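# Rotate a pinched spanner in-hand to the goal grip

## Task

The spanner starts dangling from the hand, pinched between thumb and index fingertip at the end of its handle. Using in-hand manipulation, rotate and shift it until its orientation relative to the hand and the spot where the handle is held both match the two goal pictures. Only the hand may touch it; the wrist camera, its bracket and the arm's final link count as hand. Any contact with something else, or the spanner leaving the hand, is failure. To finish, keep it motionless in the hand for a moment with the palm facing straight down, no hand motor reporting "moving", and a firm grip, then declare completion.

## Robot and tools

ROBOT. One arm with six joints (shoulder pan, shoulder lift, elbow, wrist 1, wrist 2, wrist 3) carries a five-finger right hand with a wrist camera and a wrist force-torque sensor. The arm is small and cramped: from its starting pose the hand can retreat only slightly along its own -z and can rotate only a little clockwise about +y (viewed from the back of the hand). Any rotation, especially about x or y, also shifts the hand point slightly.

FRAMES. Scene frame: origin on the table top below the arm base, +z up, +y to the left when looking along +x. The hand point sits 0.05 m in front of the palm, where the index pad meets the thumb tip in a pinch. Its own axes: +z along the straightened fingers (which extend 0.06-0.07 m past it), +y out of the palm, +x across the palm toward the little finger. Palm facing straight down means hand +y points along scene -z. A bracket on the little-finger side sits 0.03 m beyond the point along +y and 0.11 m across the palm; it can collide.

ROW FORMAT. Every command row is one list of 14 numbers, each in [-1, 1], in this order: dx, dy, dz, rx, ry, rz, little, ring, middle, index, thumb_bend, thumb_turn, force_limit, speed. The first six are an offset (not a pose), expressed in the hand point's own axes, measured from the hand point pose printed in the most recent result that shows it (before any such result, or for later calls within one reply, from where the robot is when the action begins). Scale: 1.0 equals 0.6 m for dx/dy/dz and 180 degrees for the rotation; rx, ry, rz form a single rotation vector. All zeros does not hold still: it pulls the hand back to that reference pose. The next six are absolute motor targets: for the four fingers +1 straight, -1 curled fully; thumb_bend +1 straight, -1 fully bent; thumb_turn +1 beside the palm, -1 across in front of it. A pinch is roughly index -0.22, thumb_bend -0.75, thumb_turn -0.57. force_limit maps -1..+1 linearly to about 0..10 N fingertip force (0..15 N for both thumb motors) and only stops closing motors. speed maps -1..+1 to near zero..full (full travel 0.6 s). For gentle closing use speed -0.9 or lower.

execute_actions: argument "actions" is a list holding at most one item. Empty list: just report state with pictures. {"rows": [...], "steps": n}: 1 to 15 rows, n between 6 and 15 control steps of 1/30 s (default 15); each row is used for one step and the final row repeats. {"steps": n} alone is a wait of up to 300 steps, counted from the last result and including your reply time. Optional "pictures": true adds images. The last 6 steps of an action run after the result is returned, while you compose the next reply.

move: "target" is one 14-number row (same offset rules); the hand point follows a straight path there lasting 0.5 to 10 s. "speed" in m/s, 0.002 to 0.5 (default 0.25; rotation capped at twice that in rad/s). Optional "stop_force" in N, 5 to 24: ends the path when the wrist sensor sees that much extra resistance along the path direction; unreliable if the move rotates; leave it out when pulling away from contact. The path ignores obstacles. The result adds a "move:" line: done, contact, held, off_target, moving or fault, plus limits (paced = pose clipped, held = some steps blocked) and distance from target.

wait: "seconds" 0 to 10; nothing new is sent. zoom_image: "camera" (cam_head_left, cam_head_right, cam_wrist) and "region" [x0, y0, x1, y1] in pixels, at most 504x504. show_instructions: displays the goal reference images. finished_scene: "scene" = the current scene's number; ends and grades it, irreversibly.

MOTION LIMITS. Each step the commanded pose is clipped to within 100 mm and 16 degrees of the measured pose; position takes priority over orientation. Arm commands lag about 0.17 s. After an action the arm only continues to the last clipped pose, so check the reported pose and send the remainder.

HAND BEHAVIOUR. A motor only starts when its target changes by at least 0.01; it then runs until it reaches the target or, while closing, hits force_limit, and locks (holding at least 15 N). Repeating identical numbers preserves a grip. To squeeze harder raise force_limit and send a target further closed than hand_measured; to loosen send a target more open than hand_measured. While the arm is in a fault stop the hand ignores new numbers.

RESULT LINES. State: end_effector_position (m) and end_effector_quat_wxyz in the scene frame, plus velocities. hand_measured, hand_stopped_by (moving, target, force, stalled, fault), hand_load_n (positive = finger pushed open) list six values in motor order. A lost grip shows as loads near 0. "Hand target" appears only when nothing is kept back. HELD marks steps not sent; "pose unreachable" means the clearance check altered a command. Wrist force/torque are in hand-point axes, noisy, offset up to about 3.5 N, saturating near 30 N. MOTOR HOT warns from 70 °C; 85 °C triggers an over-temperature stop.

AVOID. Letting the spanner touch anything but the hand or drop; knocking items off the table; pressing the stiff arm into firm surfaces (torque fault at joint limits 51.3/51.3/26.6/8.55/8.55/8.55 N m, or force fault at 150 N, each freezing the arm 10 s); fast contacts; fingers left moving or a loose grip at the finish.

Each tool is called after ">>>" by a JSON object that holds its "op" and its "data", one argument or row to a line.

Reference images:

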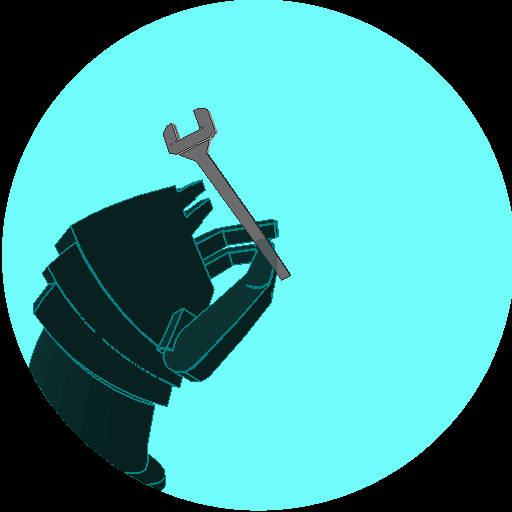

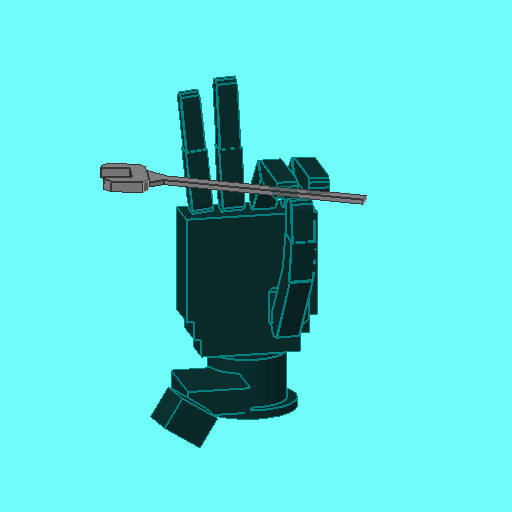

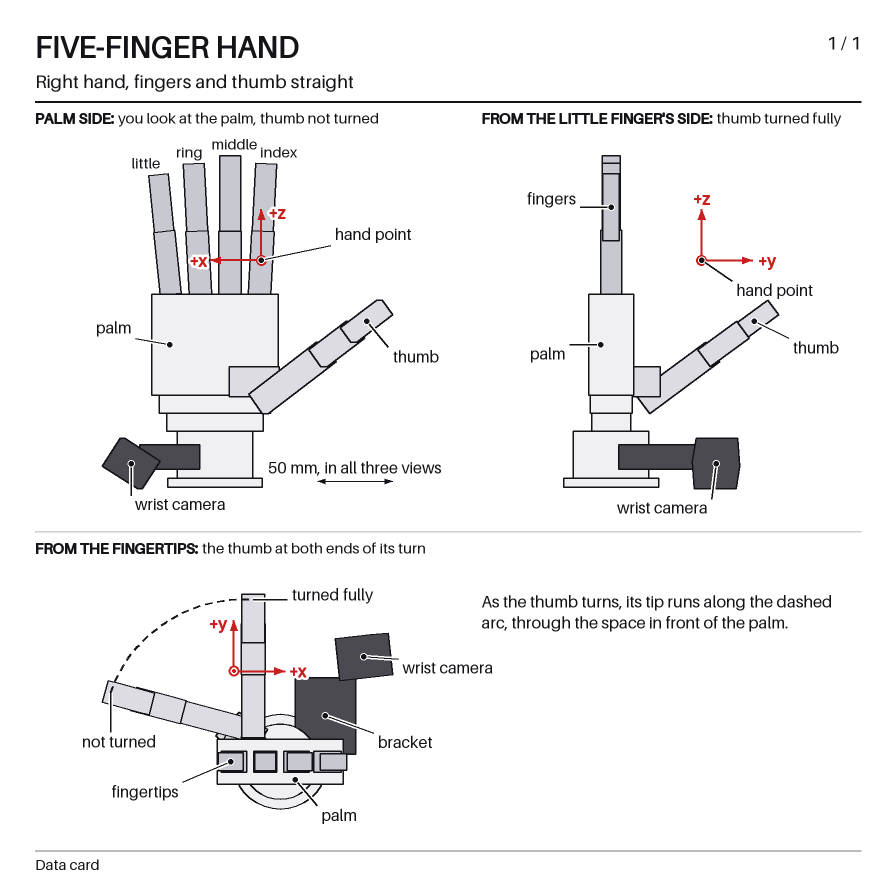

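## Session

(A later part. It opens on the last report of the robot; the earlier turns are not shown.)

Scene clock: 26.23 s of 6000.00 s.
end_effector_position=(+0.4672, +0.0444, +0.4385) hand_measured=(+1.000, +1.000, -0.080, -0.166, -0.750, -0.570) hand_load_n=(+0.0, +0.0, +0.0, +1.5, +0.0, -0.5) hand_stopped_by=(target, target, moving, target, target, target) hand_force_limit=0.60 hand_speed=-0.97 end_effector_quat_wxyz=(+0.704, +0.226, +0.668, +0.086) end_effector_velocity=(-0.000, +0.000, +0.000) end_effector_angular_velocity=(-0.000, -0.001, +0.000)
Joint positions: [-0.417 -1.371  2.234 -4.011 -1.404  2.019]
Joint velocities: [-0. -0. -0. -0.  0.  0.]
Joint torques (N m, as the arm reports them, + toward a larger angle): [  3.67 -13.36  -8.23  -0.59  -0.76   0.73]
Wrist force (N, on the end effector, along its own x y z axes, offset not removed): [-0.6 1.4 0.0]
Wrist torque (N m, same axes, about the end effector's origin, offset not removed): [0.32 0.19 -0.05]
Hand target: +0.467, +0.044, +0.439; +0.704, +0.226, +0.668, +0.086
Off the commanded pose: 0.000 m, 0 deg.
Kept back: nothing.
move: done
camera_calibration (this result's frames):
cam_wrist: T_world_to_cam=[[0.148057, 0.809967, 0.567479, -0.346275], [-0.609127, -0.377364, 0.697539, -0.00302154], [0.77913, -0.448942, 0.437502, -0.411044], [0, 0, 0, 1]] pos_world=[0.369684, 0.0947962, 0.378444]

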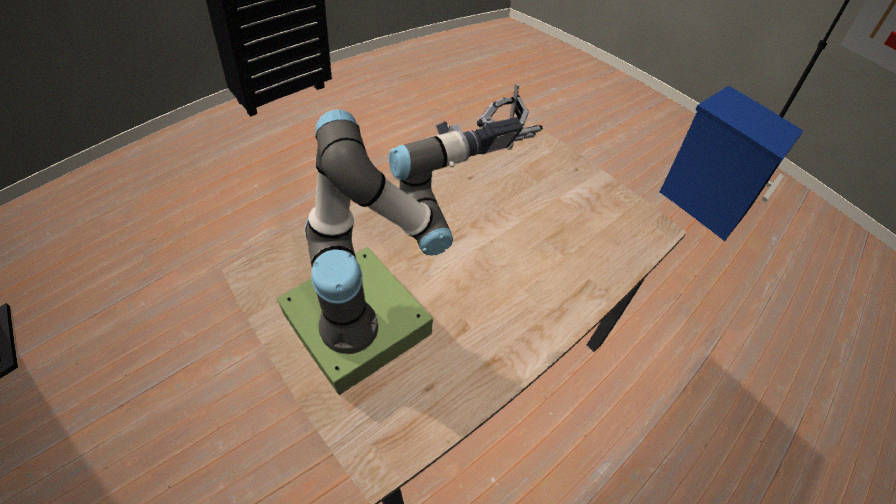

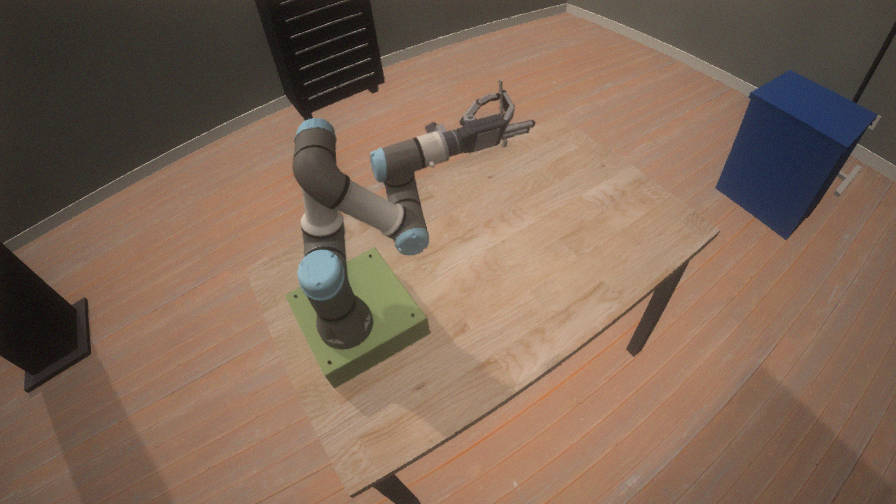

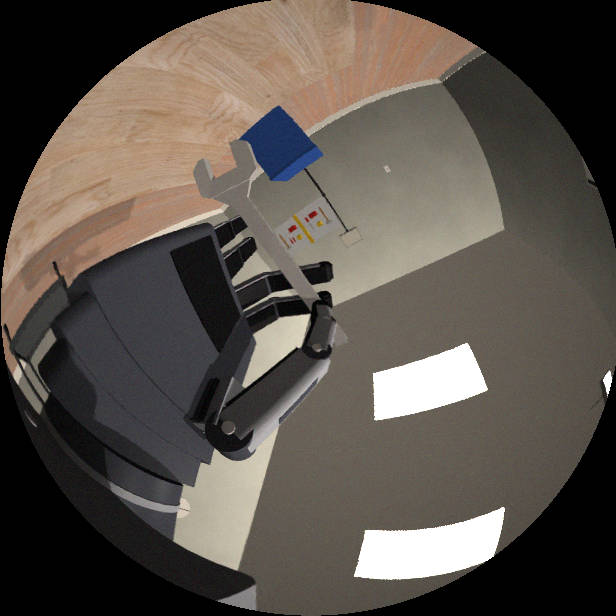

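>>> {"op": "move", "data": {
  "target": [0,0,0,0,0,0,1,1,-0.3,-0.166,-0.75,-0.57,-0.85,-0.92]
}}

>>> {"op": "move", "data": {
  "target": [0,0,0,0,0,0,1,1,-0.3,-0.176,-0.75,-0.65,0.2,-0.92]
}}

Scene clock: 27.40 s of 6000.00 s.
end_effector_position=(+0.4672, +0.0444, +0.4385) hand_measured=(+1.000, +1.000, -0.172, -0.166, -0.750, -0.570) hand_load_n=(+0.0, +0.0, +0.5, +2.5, +0.5, +0.0) hand_stopped_by=(target, target, force, target, target, target) hand_force_limit=-0.85 hand_speed=-0.92 end_effector_quat_wxyz=(+0.704, +0.226, +0.668, +0.086) end_effector_velocity=(+0.000, -0.000, -0.000) end_effector_angular_velocity=(+0.000, +0.001, -0.000)
Joint positions: [-0.417 -1.371  2.234 -4.011 -1.404  2.019]
Joint velocities: [-0.     0.     0.     0.001  0.     0.   ]
Joint torques (N m, as the arm reports them, + toward a larger angle): [  3.65 -13.28  -8.03  -0.6   -0.74   0.63]
Wrist force (N, on the end effector, along its own x y z axes, offset not removed): [0.3 1.3 -1.9]
Wrist torque (N m, same axes, about the end effector's origin, offset not removed): [0.41 0.10 -0.02]
Hand target: +0.467, +0.044, +0.439; +0.704, +0.226, +0.668, +0.086
Off the commanded pose: 0.000 m, 0 deg.
Kept back: nothing.
move: done
camera_calibration (this result's frames):
cam_wrist: T_world_to_cam=[[0.148058, 0.809966, 0.567481, -0.346276], [-0.609129, -0.377365, 0.697537, -0.00302049], [0.779128, -0.448945, 0.437502, -0.411043], [0, 0, 0, 1]] pos_world=[0.369684, 0.0947963, 0.378444]

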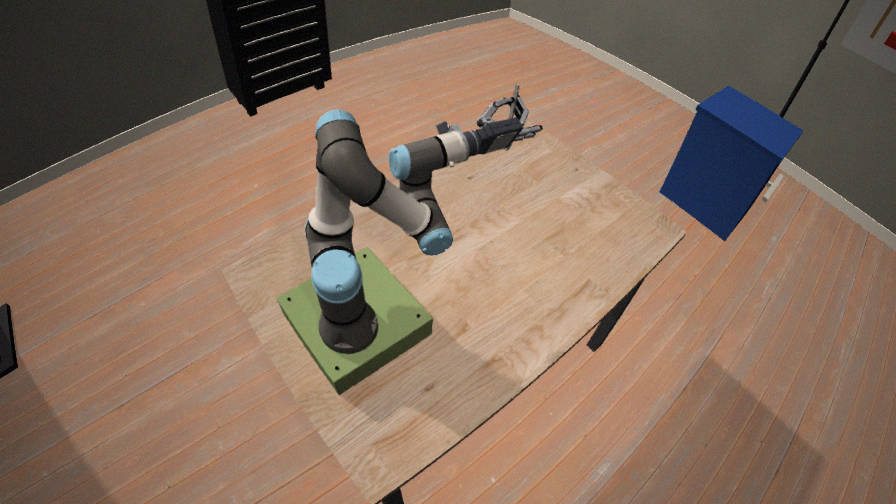

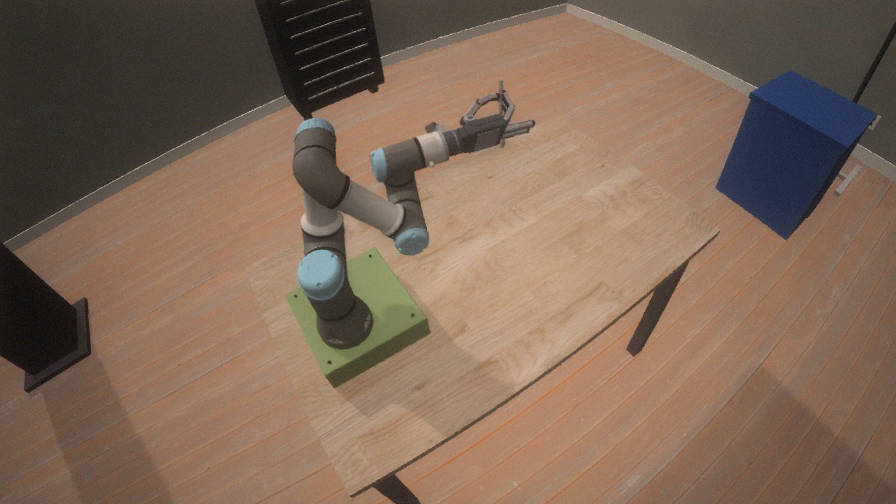

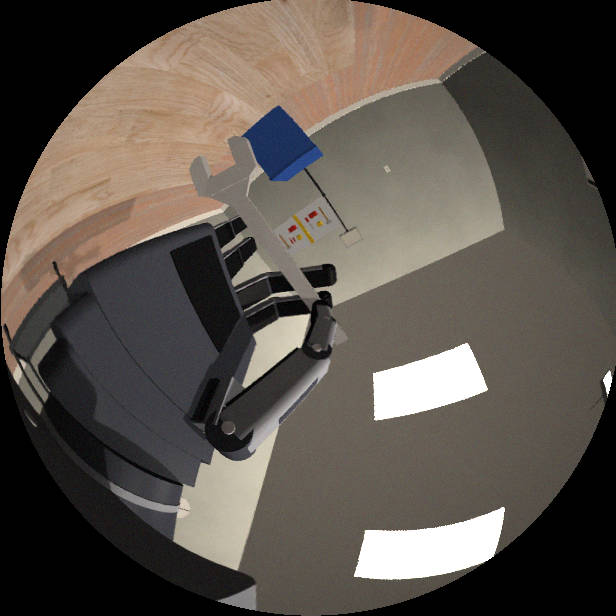

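Scene clock: 28.33 s of 6000.00 s.
end_effector_position=(+0.4672, +0.0444, +0.4385) hand_measured=(+1.000, +1.000, -0.172, -0.174, -0.748, -0.650) hand_load_n=(+0.0, +0.0, +2.0, +4.5, +2.0, +4.0) hand_stopped_by=(target, target, force, target, target, target) hand_force_limit=0.20 hand_speed=-0.92 end_effector_quat_wxyz=(+0.704, +0.226, +0.668, +0.086) end_effector_velocity=(-0.000, +0.000, +0.001) end_effector_angular_velocity=(-0.001, -0.001, +0.000)
Joint positions: [-0.417 -1.371  2.234 -4.011 -1.404  2.019]
Joint velocities: [ 0.    -0.001  0.    -0.    -0.    -0.   ]
Joint torques (N m, as the arm reports them, + toward a larger angle): [  3.58 -13.03  -7.86  -0.88  -0.71   0.61]
Wrist force (N, on the end effector, along its own x y z axes, offset not removed): [-0.9 0.9 -1.3]
Wrist torque (N m, same axes, about the end effector's origin, offset not removed): [0.30 0.28 -0.02]
Hand target: +0.467, +0.044, +0.439; +0.704, +0.226, +0.668, +0.086
Off the commanded pose: 0.000 m, 0 deg.
Kept back: nothing.
move: done
camera_calibration (this result's frames):
cam_wrist: T_world_to_cam=[[0.148054, 0.809967, 0.56748, -0.346277], [-0.609131, -0.377365, 0.697535, -0.00302078], [0.779127, -0.448943, 0.437506, -0.411046], [0, 0, 0, 1]] pos_world=[0.369685, 0.0947967, 0.378447]

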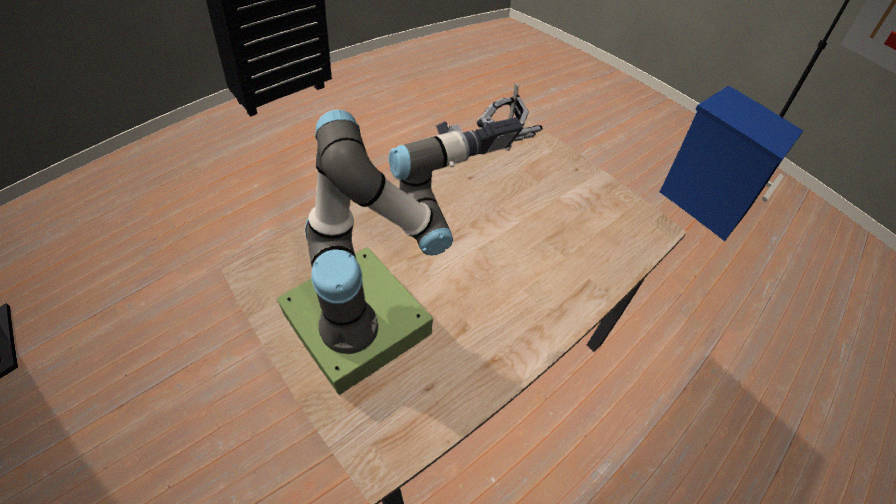

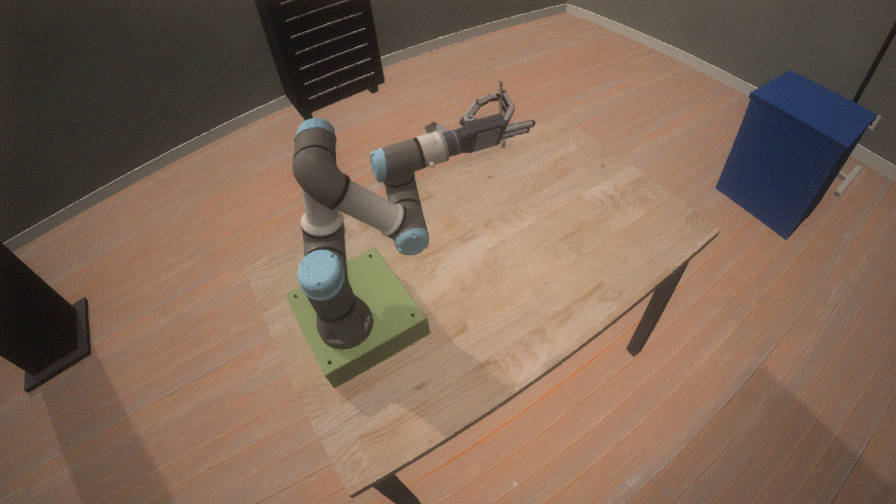

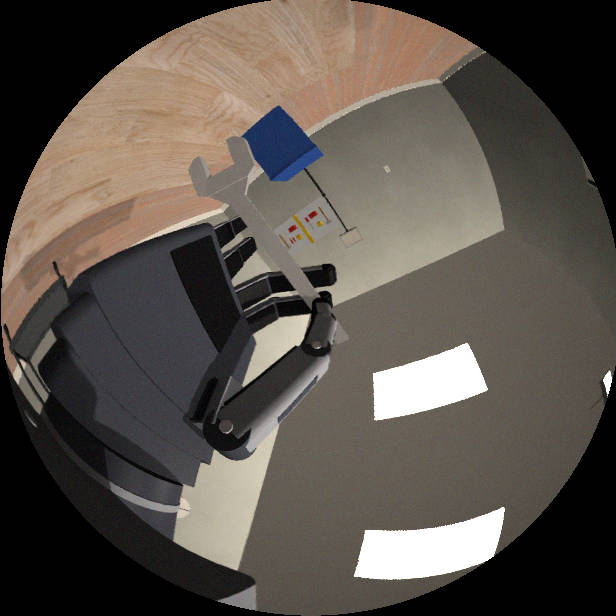

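>>> {"op": "move", "data": {
  "target": [0.04,0.012,0,0,0,-0.12,1,1,-0.16,-0.176,-0.75,-0.8,0.2,-0.92]
}}

>>> {"op": "zoom_image", "data": {
  "camera": "cam_wrist",
  "region": [180,120,400,380]
}}

Scene clock: 30.13 s of 6000.00 s.
end_effector_position=(+0.4707, +0.0610, +0.4200) hand_measured=(+1.000, +1.000, -0.160, -0.174, -0.748, -0.800) hand_load_n=(+0.0, +0.0, +1.0, +3.5, +1.5, +2.0) hand_stopped_by=(target, target, target, target, target, target) hand_force_limit=0.20 hand_speed=-0.92 end_effector_quat_wxyz=(+0.708, +0.097, +0.698, -0.047) end_effector_velocity=(+0.000, +0.000, -0.000) end_effector_angular_velocity=(+0.001, +0.001, +0.000)
Joint positions: [-0.417 -1.372  2.233 -4.01  -1.404  1.642]
Joint velocities: [-0.     0.001  0.     0.     0.     0.   ]
Joint torques (N m, as the arm reports them, + toward a larger angle): [  3.87 -13.22  -8.22  -0.61  -0.77  -0.7 ]
Wrist force (N, on the end effector, along its own x y z axes, offset not removed): [1.2 1.2 -0.7]
Wrist torque (N m, same axes, about the end effector's origin, offset not removed): [0.23 -0.07 0.04]
Hand target: +0.471, +0.061, +0.420; +0.708, +0.097, +0.698, -0.047
Off the commanded pose: 0.000 m, 0 deg.
Kept back: nothing.
move: done
camera_calibration (this result's frames):
cam_wrist: T_world_to_cam=[[0.180695, 0.957549, 0.224607, -0.230031], [-0.550451, -0.0907953, 0.829916, -0.0824245], [0.815079, -0.273597, 0.510678, -0.456639], [0, 0, 0, 1]] pos_world=[0.368391, 0.0878471, 0.353267]

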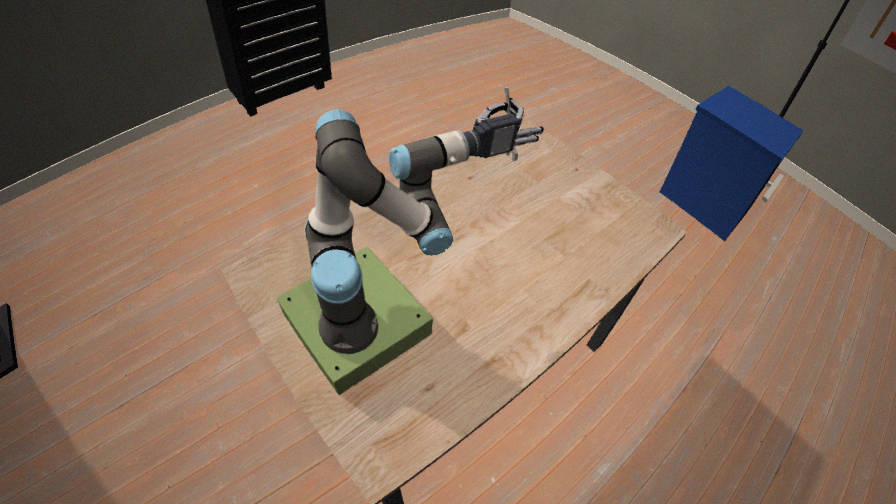

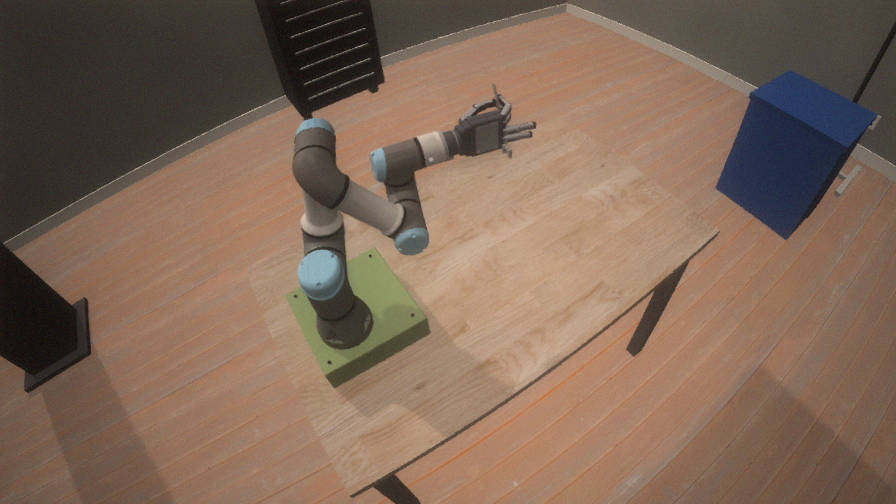

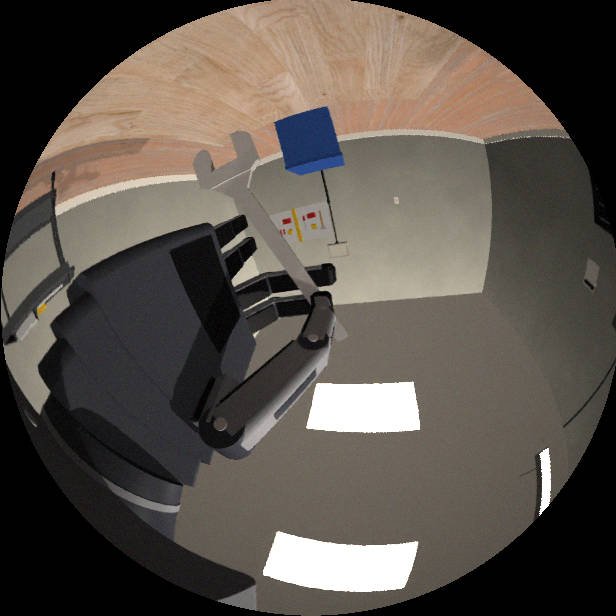

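Region (180, 120, 400, 380) of cam_wrist's 616x616 image, scaled by 1.938, with more detail than that image has; it fills the left 426 columns of this view, and the rest is white.

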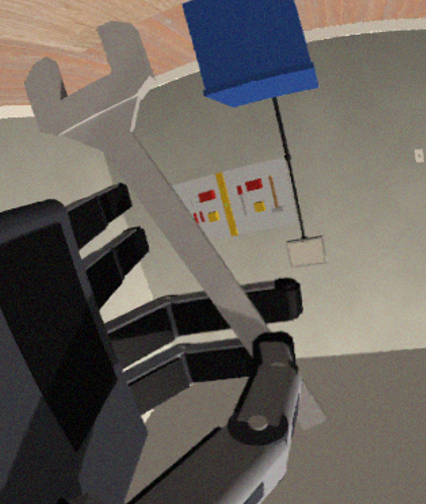

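Nearly matched. A bit more thumb, then clamp.

>>> {"op": "move", "data": {
  "target": [0,0,0,0,0,0,1,1,-0.164,-0.18,-0.75,-0.88,0.2,-0.9]
}}

>>> {"op": "move", "data": {
  "target": [0,0,0,0,0,0,1,1,-0.2,-0.23,-0.75,-0.88,0.8,-0.92]
}}

Scene clock: 31.90 s of 6000.00 s.
end_effector_position=(+0.4707, +0.0610, +0.4200) hand_measured=(+1.000, +1.000, -0.164, -0.178, -0.748, -0.880) hand_load_n=(+0.0, +0.0, +1.5, +4.0, +2.0, +3.0) hand_stopped_by=(target, target, target, target, target, target) hand_force_limit=0.20 hand_speed=-0.90 end_effector_quat_wxyz=(+0.708, +0.097, +0.698, -0.047) end_effector_velocity=(+0.000, -0.000, -0.000) end_effector_angular_velocity=(+0.000, +0.001, +0.000)
Joint positions: [-0.417 -1.373  2.233 -4.01  -1.404  1.642]
Joint velocities: [-0.     0.001 -0.    -0.     0.    -0.   ]
Joint torques (N m, as the arm reports them, + toward a larger angle): [  3.64 -13.48  -7.98  -0.79  -0.61  -0.56]
Wrist force (N, on the end effector, along its own x y z axes, offset not removed): [0.8 0.6 -0.5]
Wrist torque (N m, same axes, about the end effector's origin, offset not removed): [0.20 -0.02 0.06]
Hand target: +0.471, +0.061, +0.420; +0.708, +0.097, +0.698, -0.047
Off the commanded pose: 0.000 m, 0 deg.
Kept back: nothing.
move: done
camera_calibration (this result's frames):
cam_wrist: T_world_to_cam=[[0.180697, 0.95755, 0.224603, -0.23003], [-0.55045, -0.0907913, 0.829917, -0.0824259], [0.815079, -0.273597, 0.510677, -0.456639], [0, 0, 0, 1]] pos_world=[0.368392, 0.087847, 0.353268]

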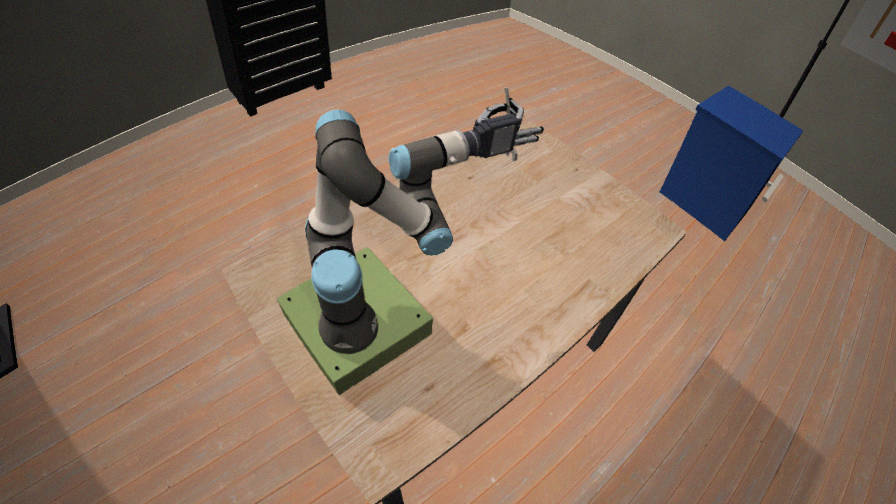

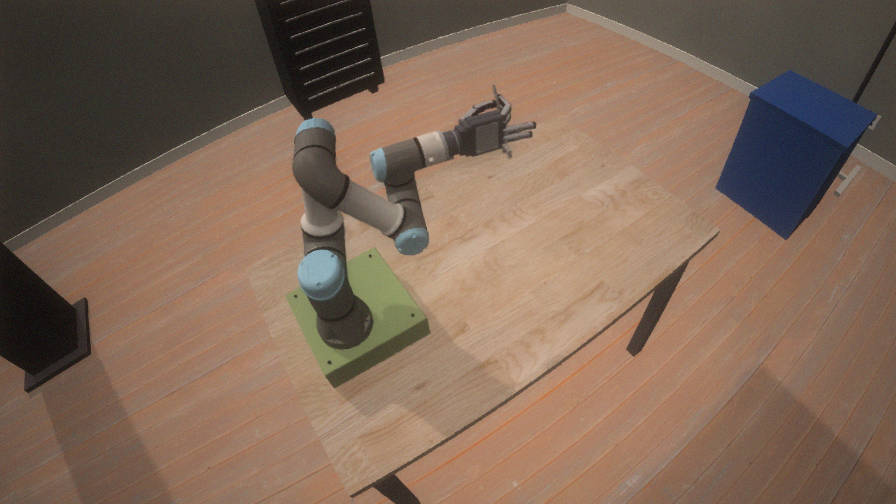

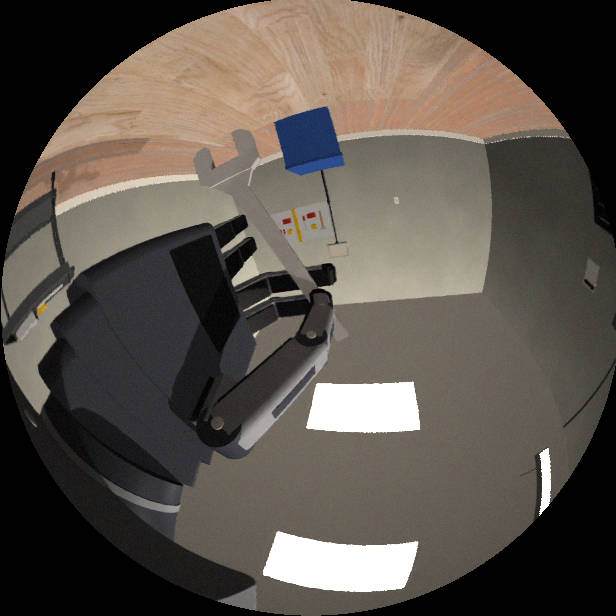

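Scene clock: 32.40 s of 6000.00 s.
end_effector_position=(+0.4707, +0.0610, +0.4200) hand_measured=(+1.000, +1.000, -0.190, -0.192, -0.748, -0.880) hand_load_n=(+0.0, +0.0, +8.5, +10.0, +3.5, +3.5) hand_stopped_by=(target, target, force, force, target, target) hand_force_limit=0.80 hand_speed=-0.92 end_effector_quat_wxyz=(+0.708, +0.097, +0.698, -0.047) end_effector_velocity=(-0.000, -0.000, +0.000) end_effector_angular_velocity=(-0.000, -0.001, -0.000)
Joint positions: [-0.417 -1.373  2.233 -4.01  -1.404  1.642]
Joint velocities: [-0. -0.  0. -0. -0.  0.]
Joint torques (N m, as the arm reports them, + toward a larger angle): [  3.58 -13.07  -7.94  -0.81  -0.59  -0.54]
Wrist force (N, on the end effector, along its own x y z axes, offset not removed): [1.7 0.2 -1.4]
Wrist torque (N m, same axes, about the end effector's origin, offset not removed): [0.13 -0.09 0.07]
Hand target: +0.471, +0.061, +0.420; +0.708, +0.097, +0.698, -0.047
Off the commanded pose: 0.000 m, 0 deg.
Kept back: nothing.
move: done
camera_calibration (this result's frames):
cam_wrist: T_world_to_cam=[[0.180697, 0.95755, 0.224603, -0.23003], [-0.55045, -0.0907912, 0.829917, -0.0824258], [0.815079, -0.273597, 0.510678, -0.456639], [0, 0, 0, 1]] pos_world=[0.368392, 0.087847, 0.353268]

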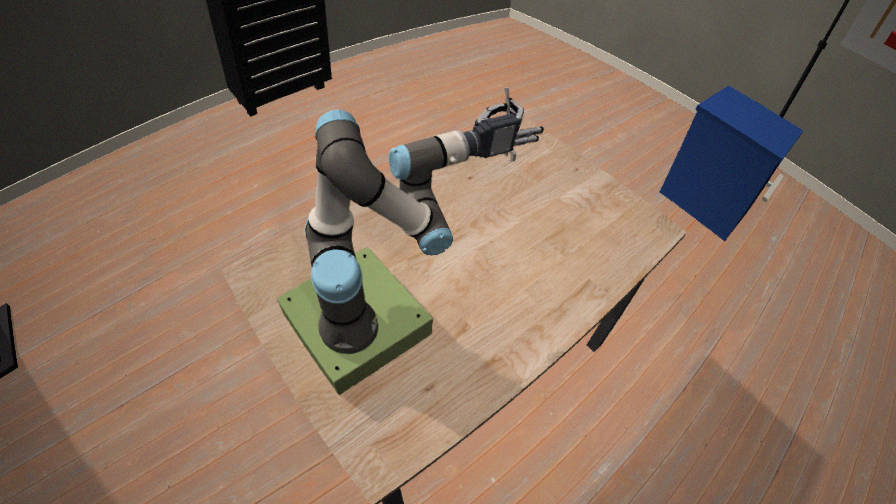

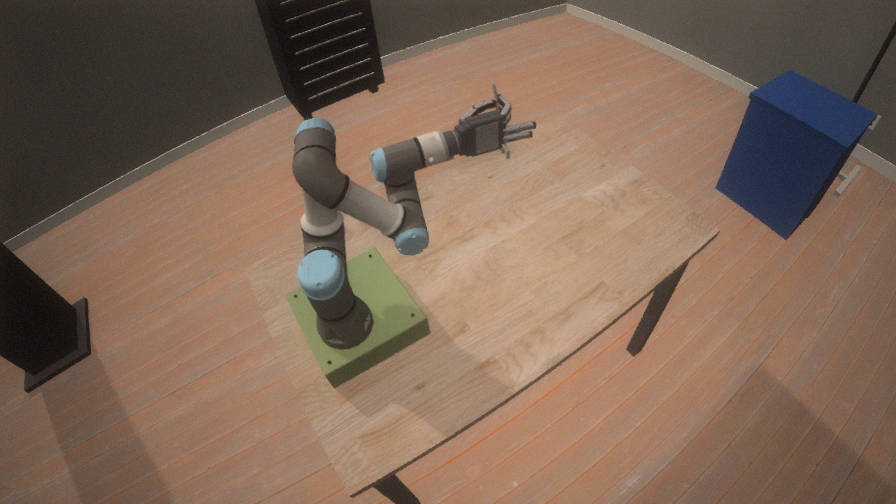

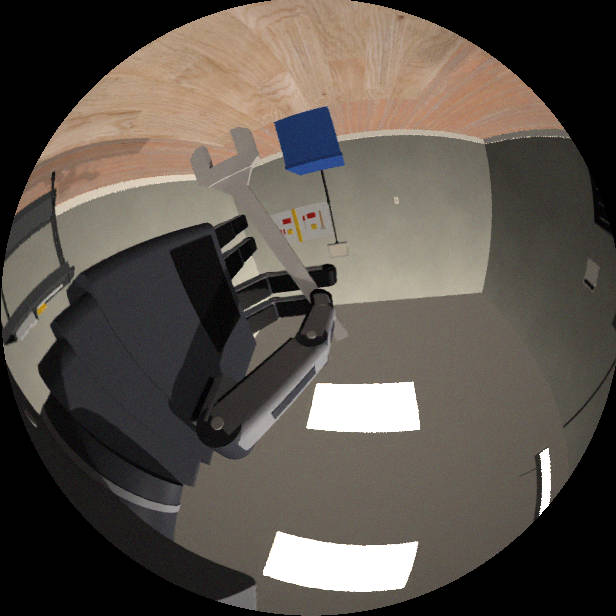

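>>> {"op": "move", "data": {
  "target": [0.153,-0.057,0,0,0,-0.523,1,1,-0.2,-0.23,-0.75,-0.88,0.8,-0.92],
  "speed": 0.35
}}

>>> {"op": "wait", "data": {
  "seconds": 1
}}

Scene clock: 35.47 s of 6000.00 s.
end_effector_position=(+0.4657, +0.0339, +0.3260) hand_measured=(+1.000, +1.000, -0.190, -0.192, -0.748, -0.880) hand_load_n=(+0.0, +0.0, +8.5, +10.5, +3.5, +3.5) hand_stopped_by=(target, target, force, force, target, target) hand_force_limit=0.80 hand_speed=-0.92 end_effector_quat_wxyz=(+0.448, -0.445, +0.547, -0.550) end_effector_velocity=(+0.000, -0.000, -0.000) end_effector_angular_velocity=(-0.006, +0.001, -0.001)
Joint positions: [-0.42  -1.378  2.232 -4.003 -1.401 -0.001]
Joint velocities: [ 0.003  0.002 -0.001 -0.001 -0.004 -0.006]
Joint torques (N m, as the arm reports them, + toward a larger angle): [ 3.21 -6.77 -8.21 -2.27 -0.65 -0.81]
Wrist force (N, on the end effector, along its own x y z axes, offset not removed): [0.0 1.1 0.1]
Wrist torque (N m, same axes, about the end effector's origin, offset not removed): [0.06 -0.03 0.14]
Hand target: +0.466, +0.034, +0.326; +0.447, -0.445, +0.547, -0.550
Off the commanded pose: 0.000 m, 0 deg.
Kept back: nothing.
move: done
camera_calibration (this result's frames):
cam_wrist: T_world_to_cam=[[0.0208996, 0.153174, -0.987978, 0.314955], [-0.334135, 0.932442, 0.137496, 0.0806725], [0.942294, 0.327244, 0.0706686, -0.348068], [0, 0, 0, 1]] pos_world=[0.348355, -0.00956238, 0.324674]

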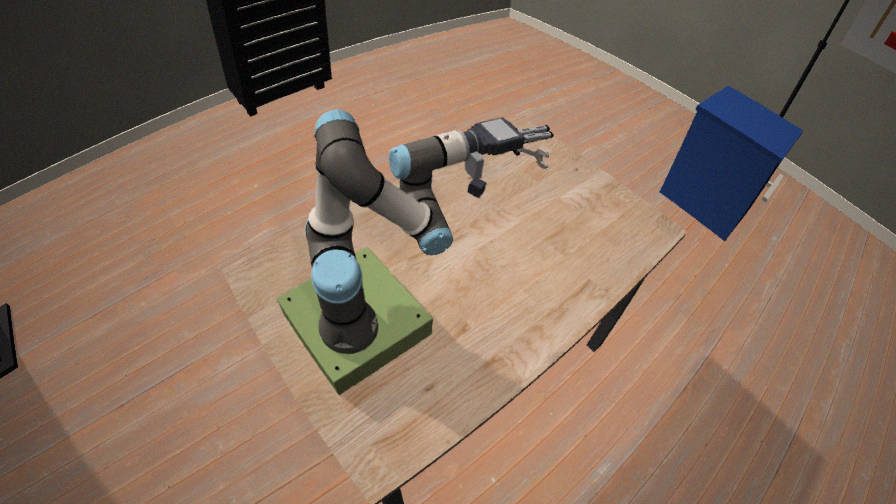

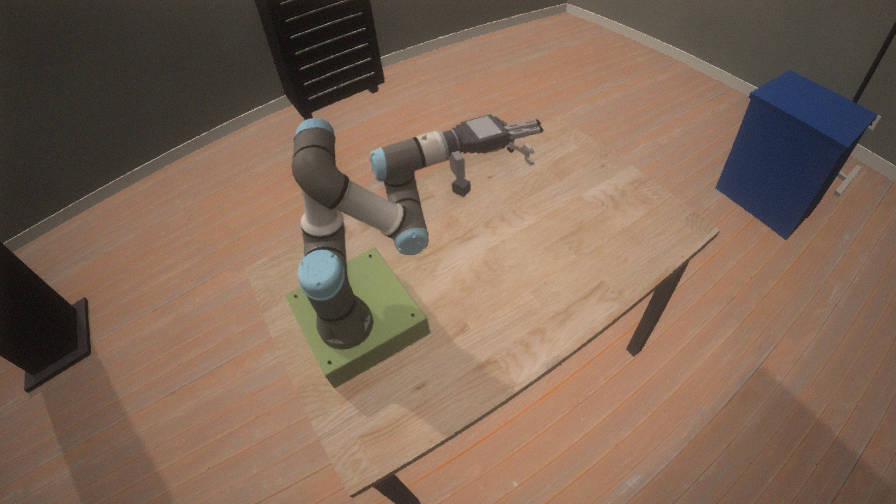

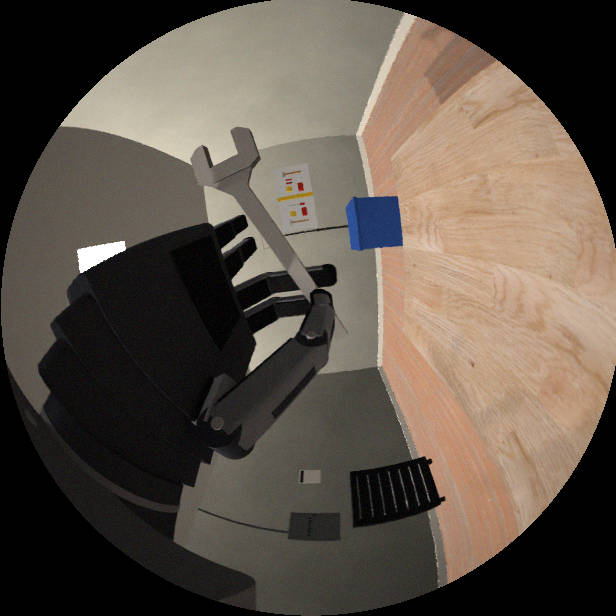

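Scene clock: 36.47 s of 6000.00 s.
end_effector_position=(+0.4657, +0.0339, +0.3260) hand_measured=(+1.000, +1.000, -0.190, -0.192, -0.748, -0.880) hand_load_n=(+0.0, +0.0, +8.5, +10.5, +3.5, +3.5) hand_stopped_by=(target, target, force, force, target, target) hand_force_limit=0.80 hand_speed=-0.92 end_effector_quat_wxyz=(+0.447, -0.445, +0.547, -0.550) end_effector_velocity=(-0.000, -0.000, -0.000) end_effector_angular_velocity=(+0.000, +0.000, -0.001)
Joint positions: [-0.42  -1.378  2.232 -4.003 -1.401 -0.001]
Joint velocities: [-0.    -0.     0.     0.    -0.001  0.   ]
Joint torques (N m, as the arm reports them, + toward a larger angle): [ 3.84 -6.44 -8.21 -2.27 -0.8  -0.81]
Wrist force (N, on the end effector, along its own x y z axes, offset not removed): [-0.2 2.4 -1.1]
Wrist torque (N m, same axes, about the end effector's origin, offset not removed): [0.37 0.08 0.11]
Hand target: +0.466, +0.034, +0.326; +0.447, -0.445, +0.547, -0.550
Off the commanded pose: 0.000 m, 0 deg.
Kept back: nothing.
Steps of this call (steps 1 to 30: nothing new was sent). Readings (end_effector_position | what the end effector reports):
1: (+0.4657, +0.0339, +0.3260) | hand_measured=(+1.000, +1.000, -0.190, -0.192, -0.748, -0.880) hand_load_n=(+0.0, +0.0, +8.5, +10.5, +3.5, +3.5) hand_stopped_by=(target, target, force, force, target, target) hand_force_limit=0.80 hand_speed=-0.92
2: (+0.4657, +0.0339, +0.3260) | hand_measured=(+1.000, +1.000, -0.190, -0.192, -0.748, -0.880) hand_load_n=(+0.0, +0.0, +8.5, +10.5, +3.5, +3.5) hand_stopped_by=(target, target, force, force, target, target) hand_force_limit=0.80 hand_speed=-0.92
4: (+0.4657, +0.0339, +0.3260) | hand_measured=(+1.000, +1.000, -0.190, -0.192, -0.748, -0.880) hand_load_n=(+0.0, +0.0, +8.5, +10.5, +3.5, +3.5) hand_stopped_by=(target, target, force, force, target, target) hand_force_limit=0.80 hand_speed=-0.92
8: (+0.4657, +0.0339, +0.3260) | hand_measured=(+1.000, +1.000, -0.190, -0.192, -0.748, -0.880) hand_load_n=(+0.0, +0.0, +8.5, +10.5, +3.5, +3.5) hand_stopped_by=(target, target, force, force, target, target) hand_force_limit=0.80 hand_speed=-0.92
30: the state above
camera_calibration (this result's frames):
cam_wrist: T_world_to_cam=[[0.0208422, 0.15273, -0.988048, 0.314995], [-0.334045, 0.932532, 0.137102, 0.0807606], [0.942326, 0.327196, 0.0704547, -0.34801], [0, 0, 0, 1]] pos_world=[0.348352, -0.0095535, 0.324677]

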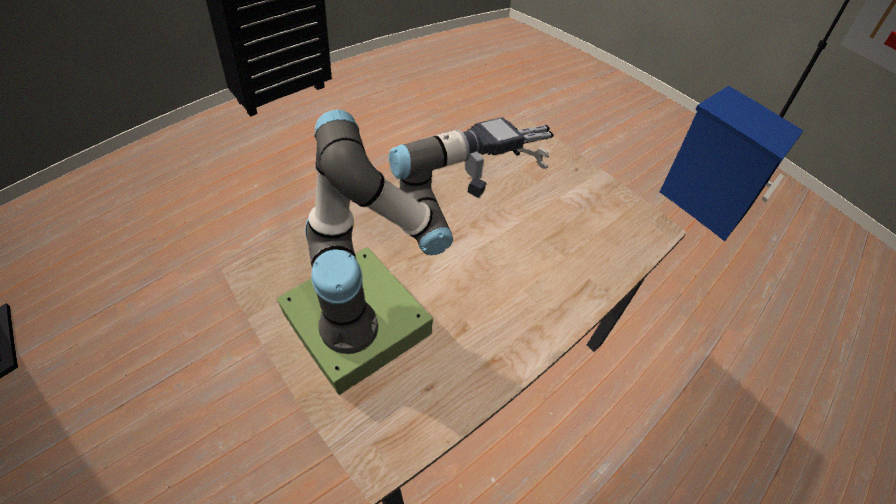

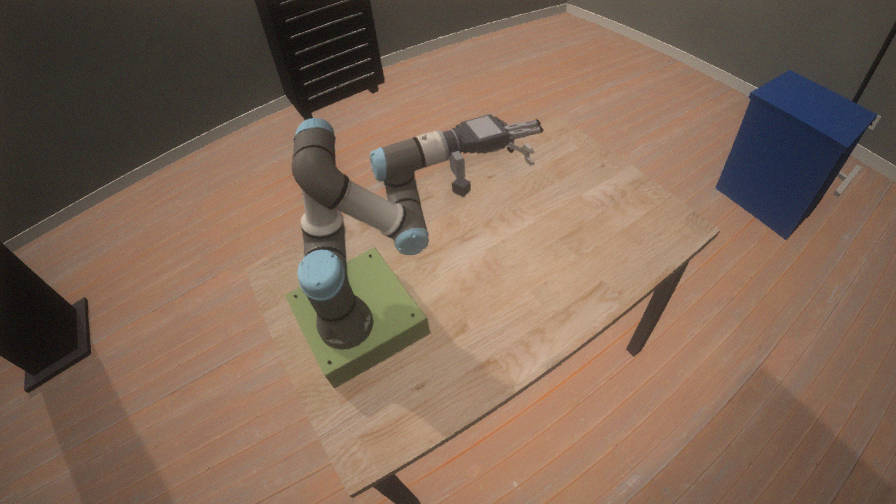

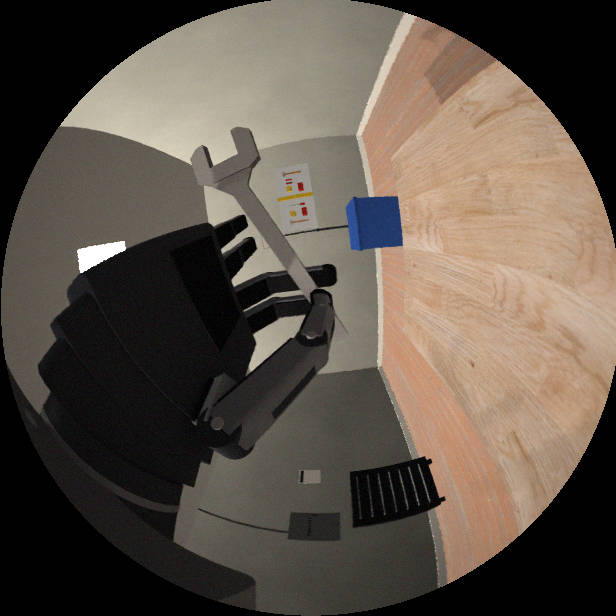

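>>> {"op": "finished_scene", "data": {
  "scene": 1
}}

The scene is finished: the task was done.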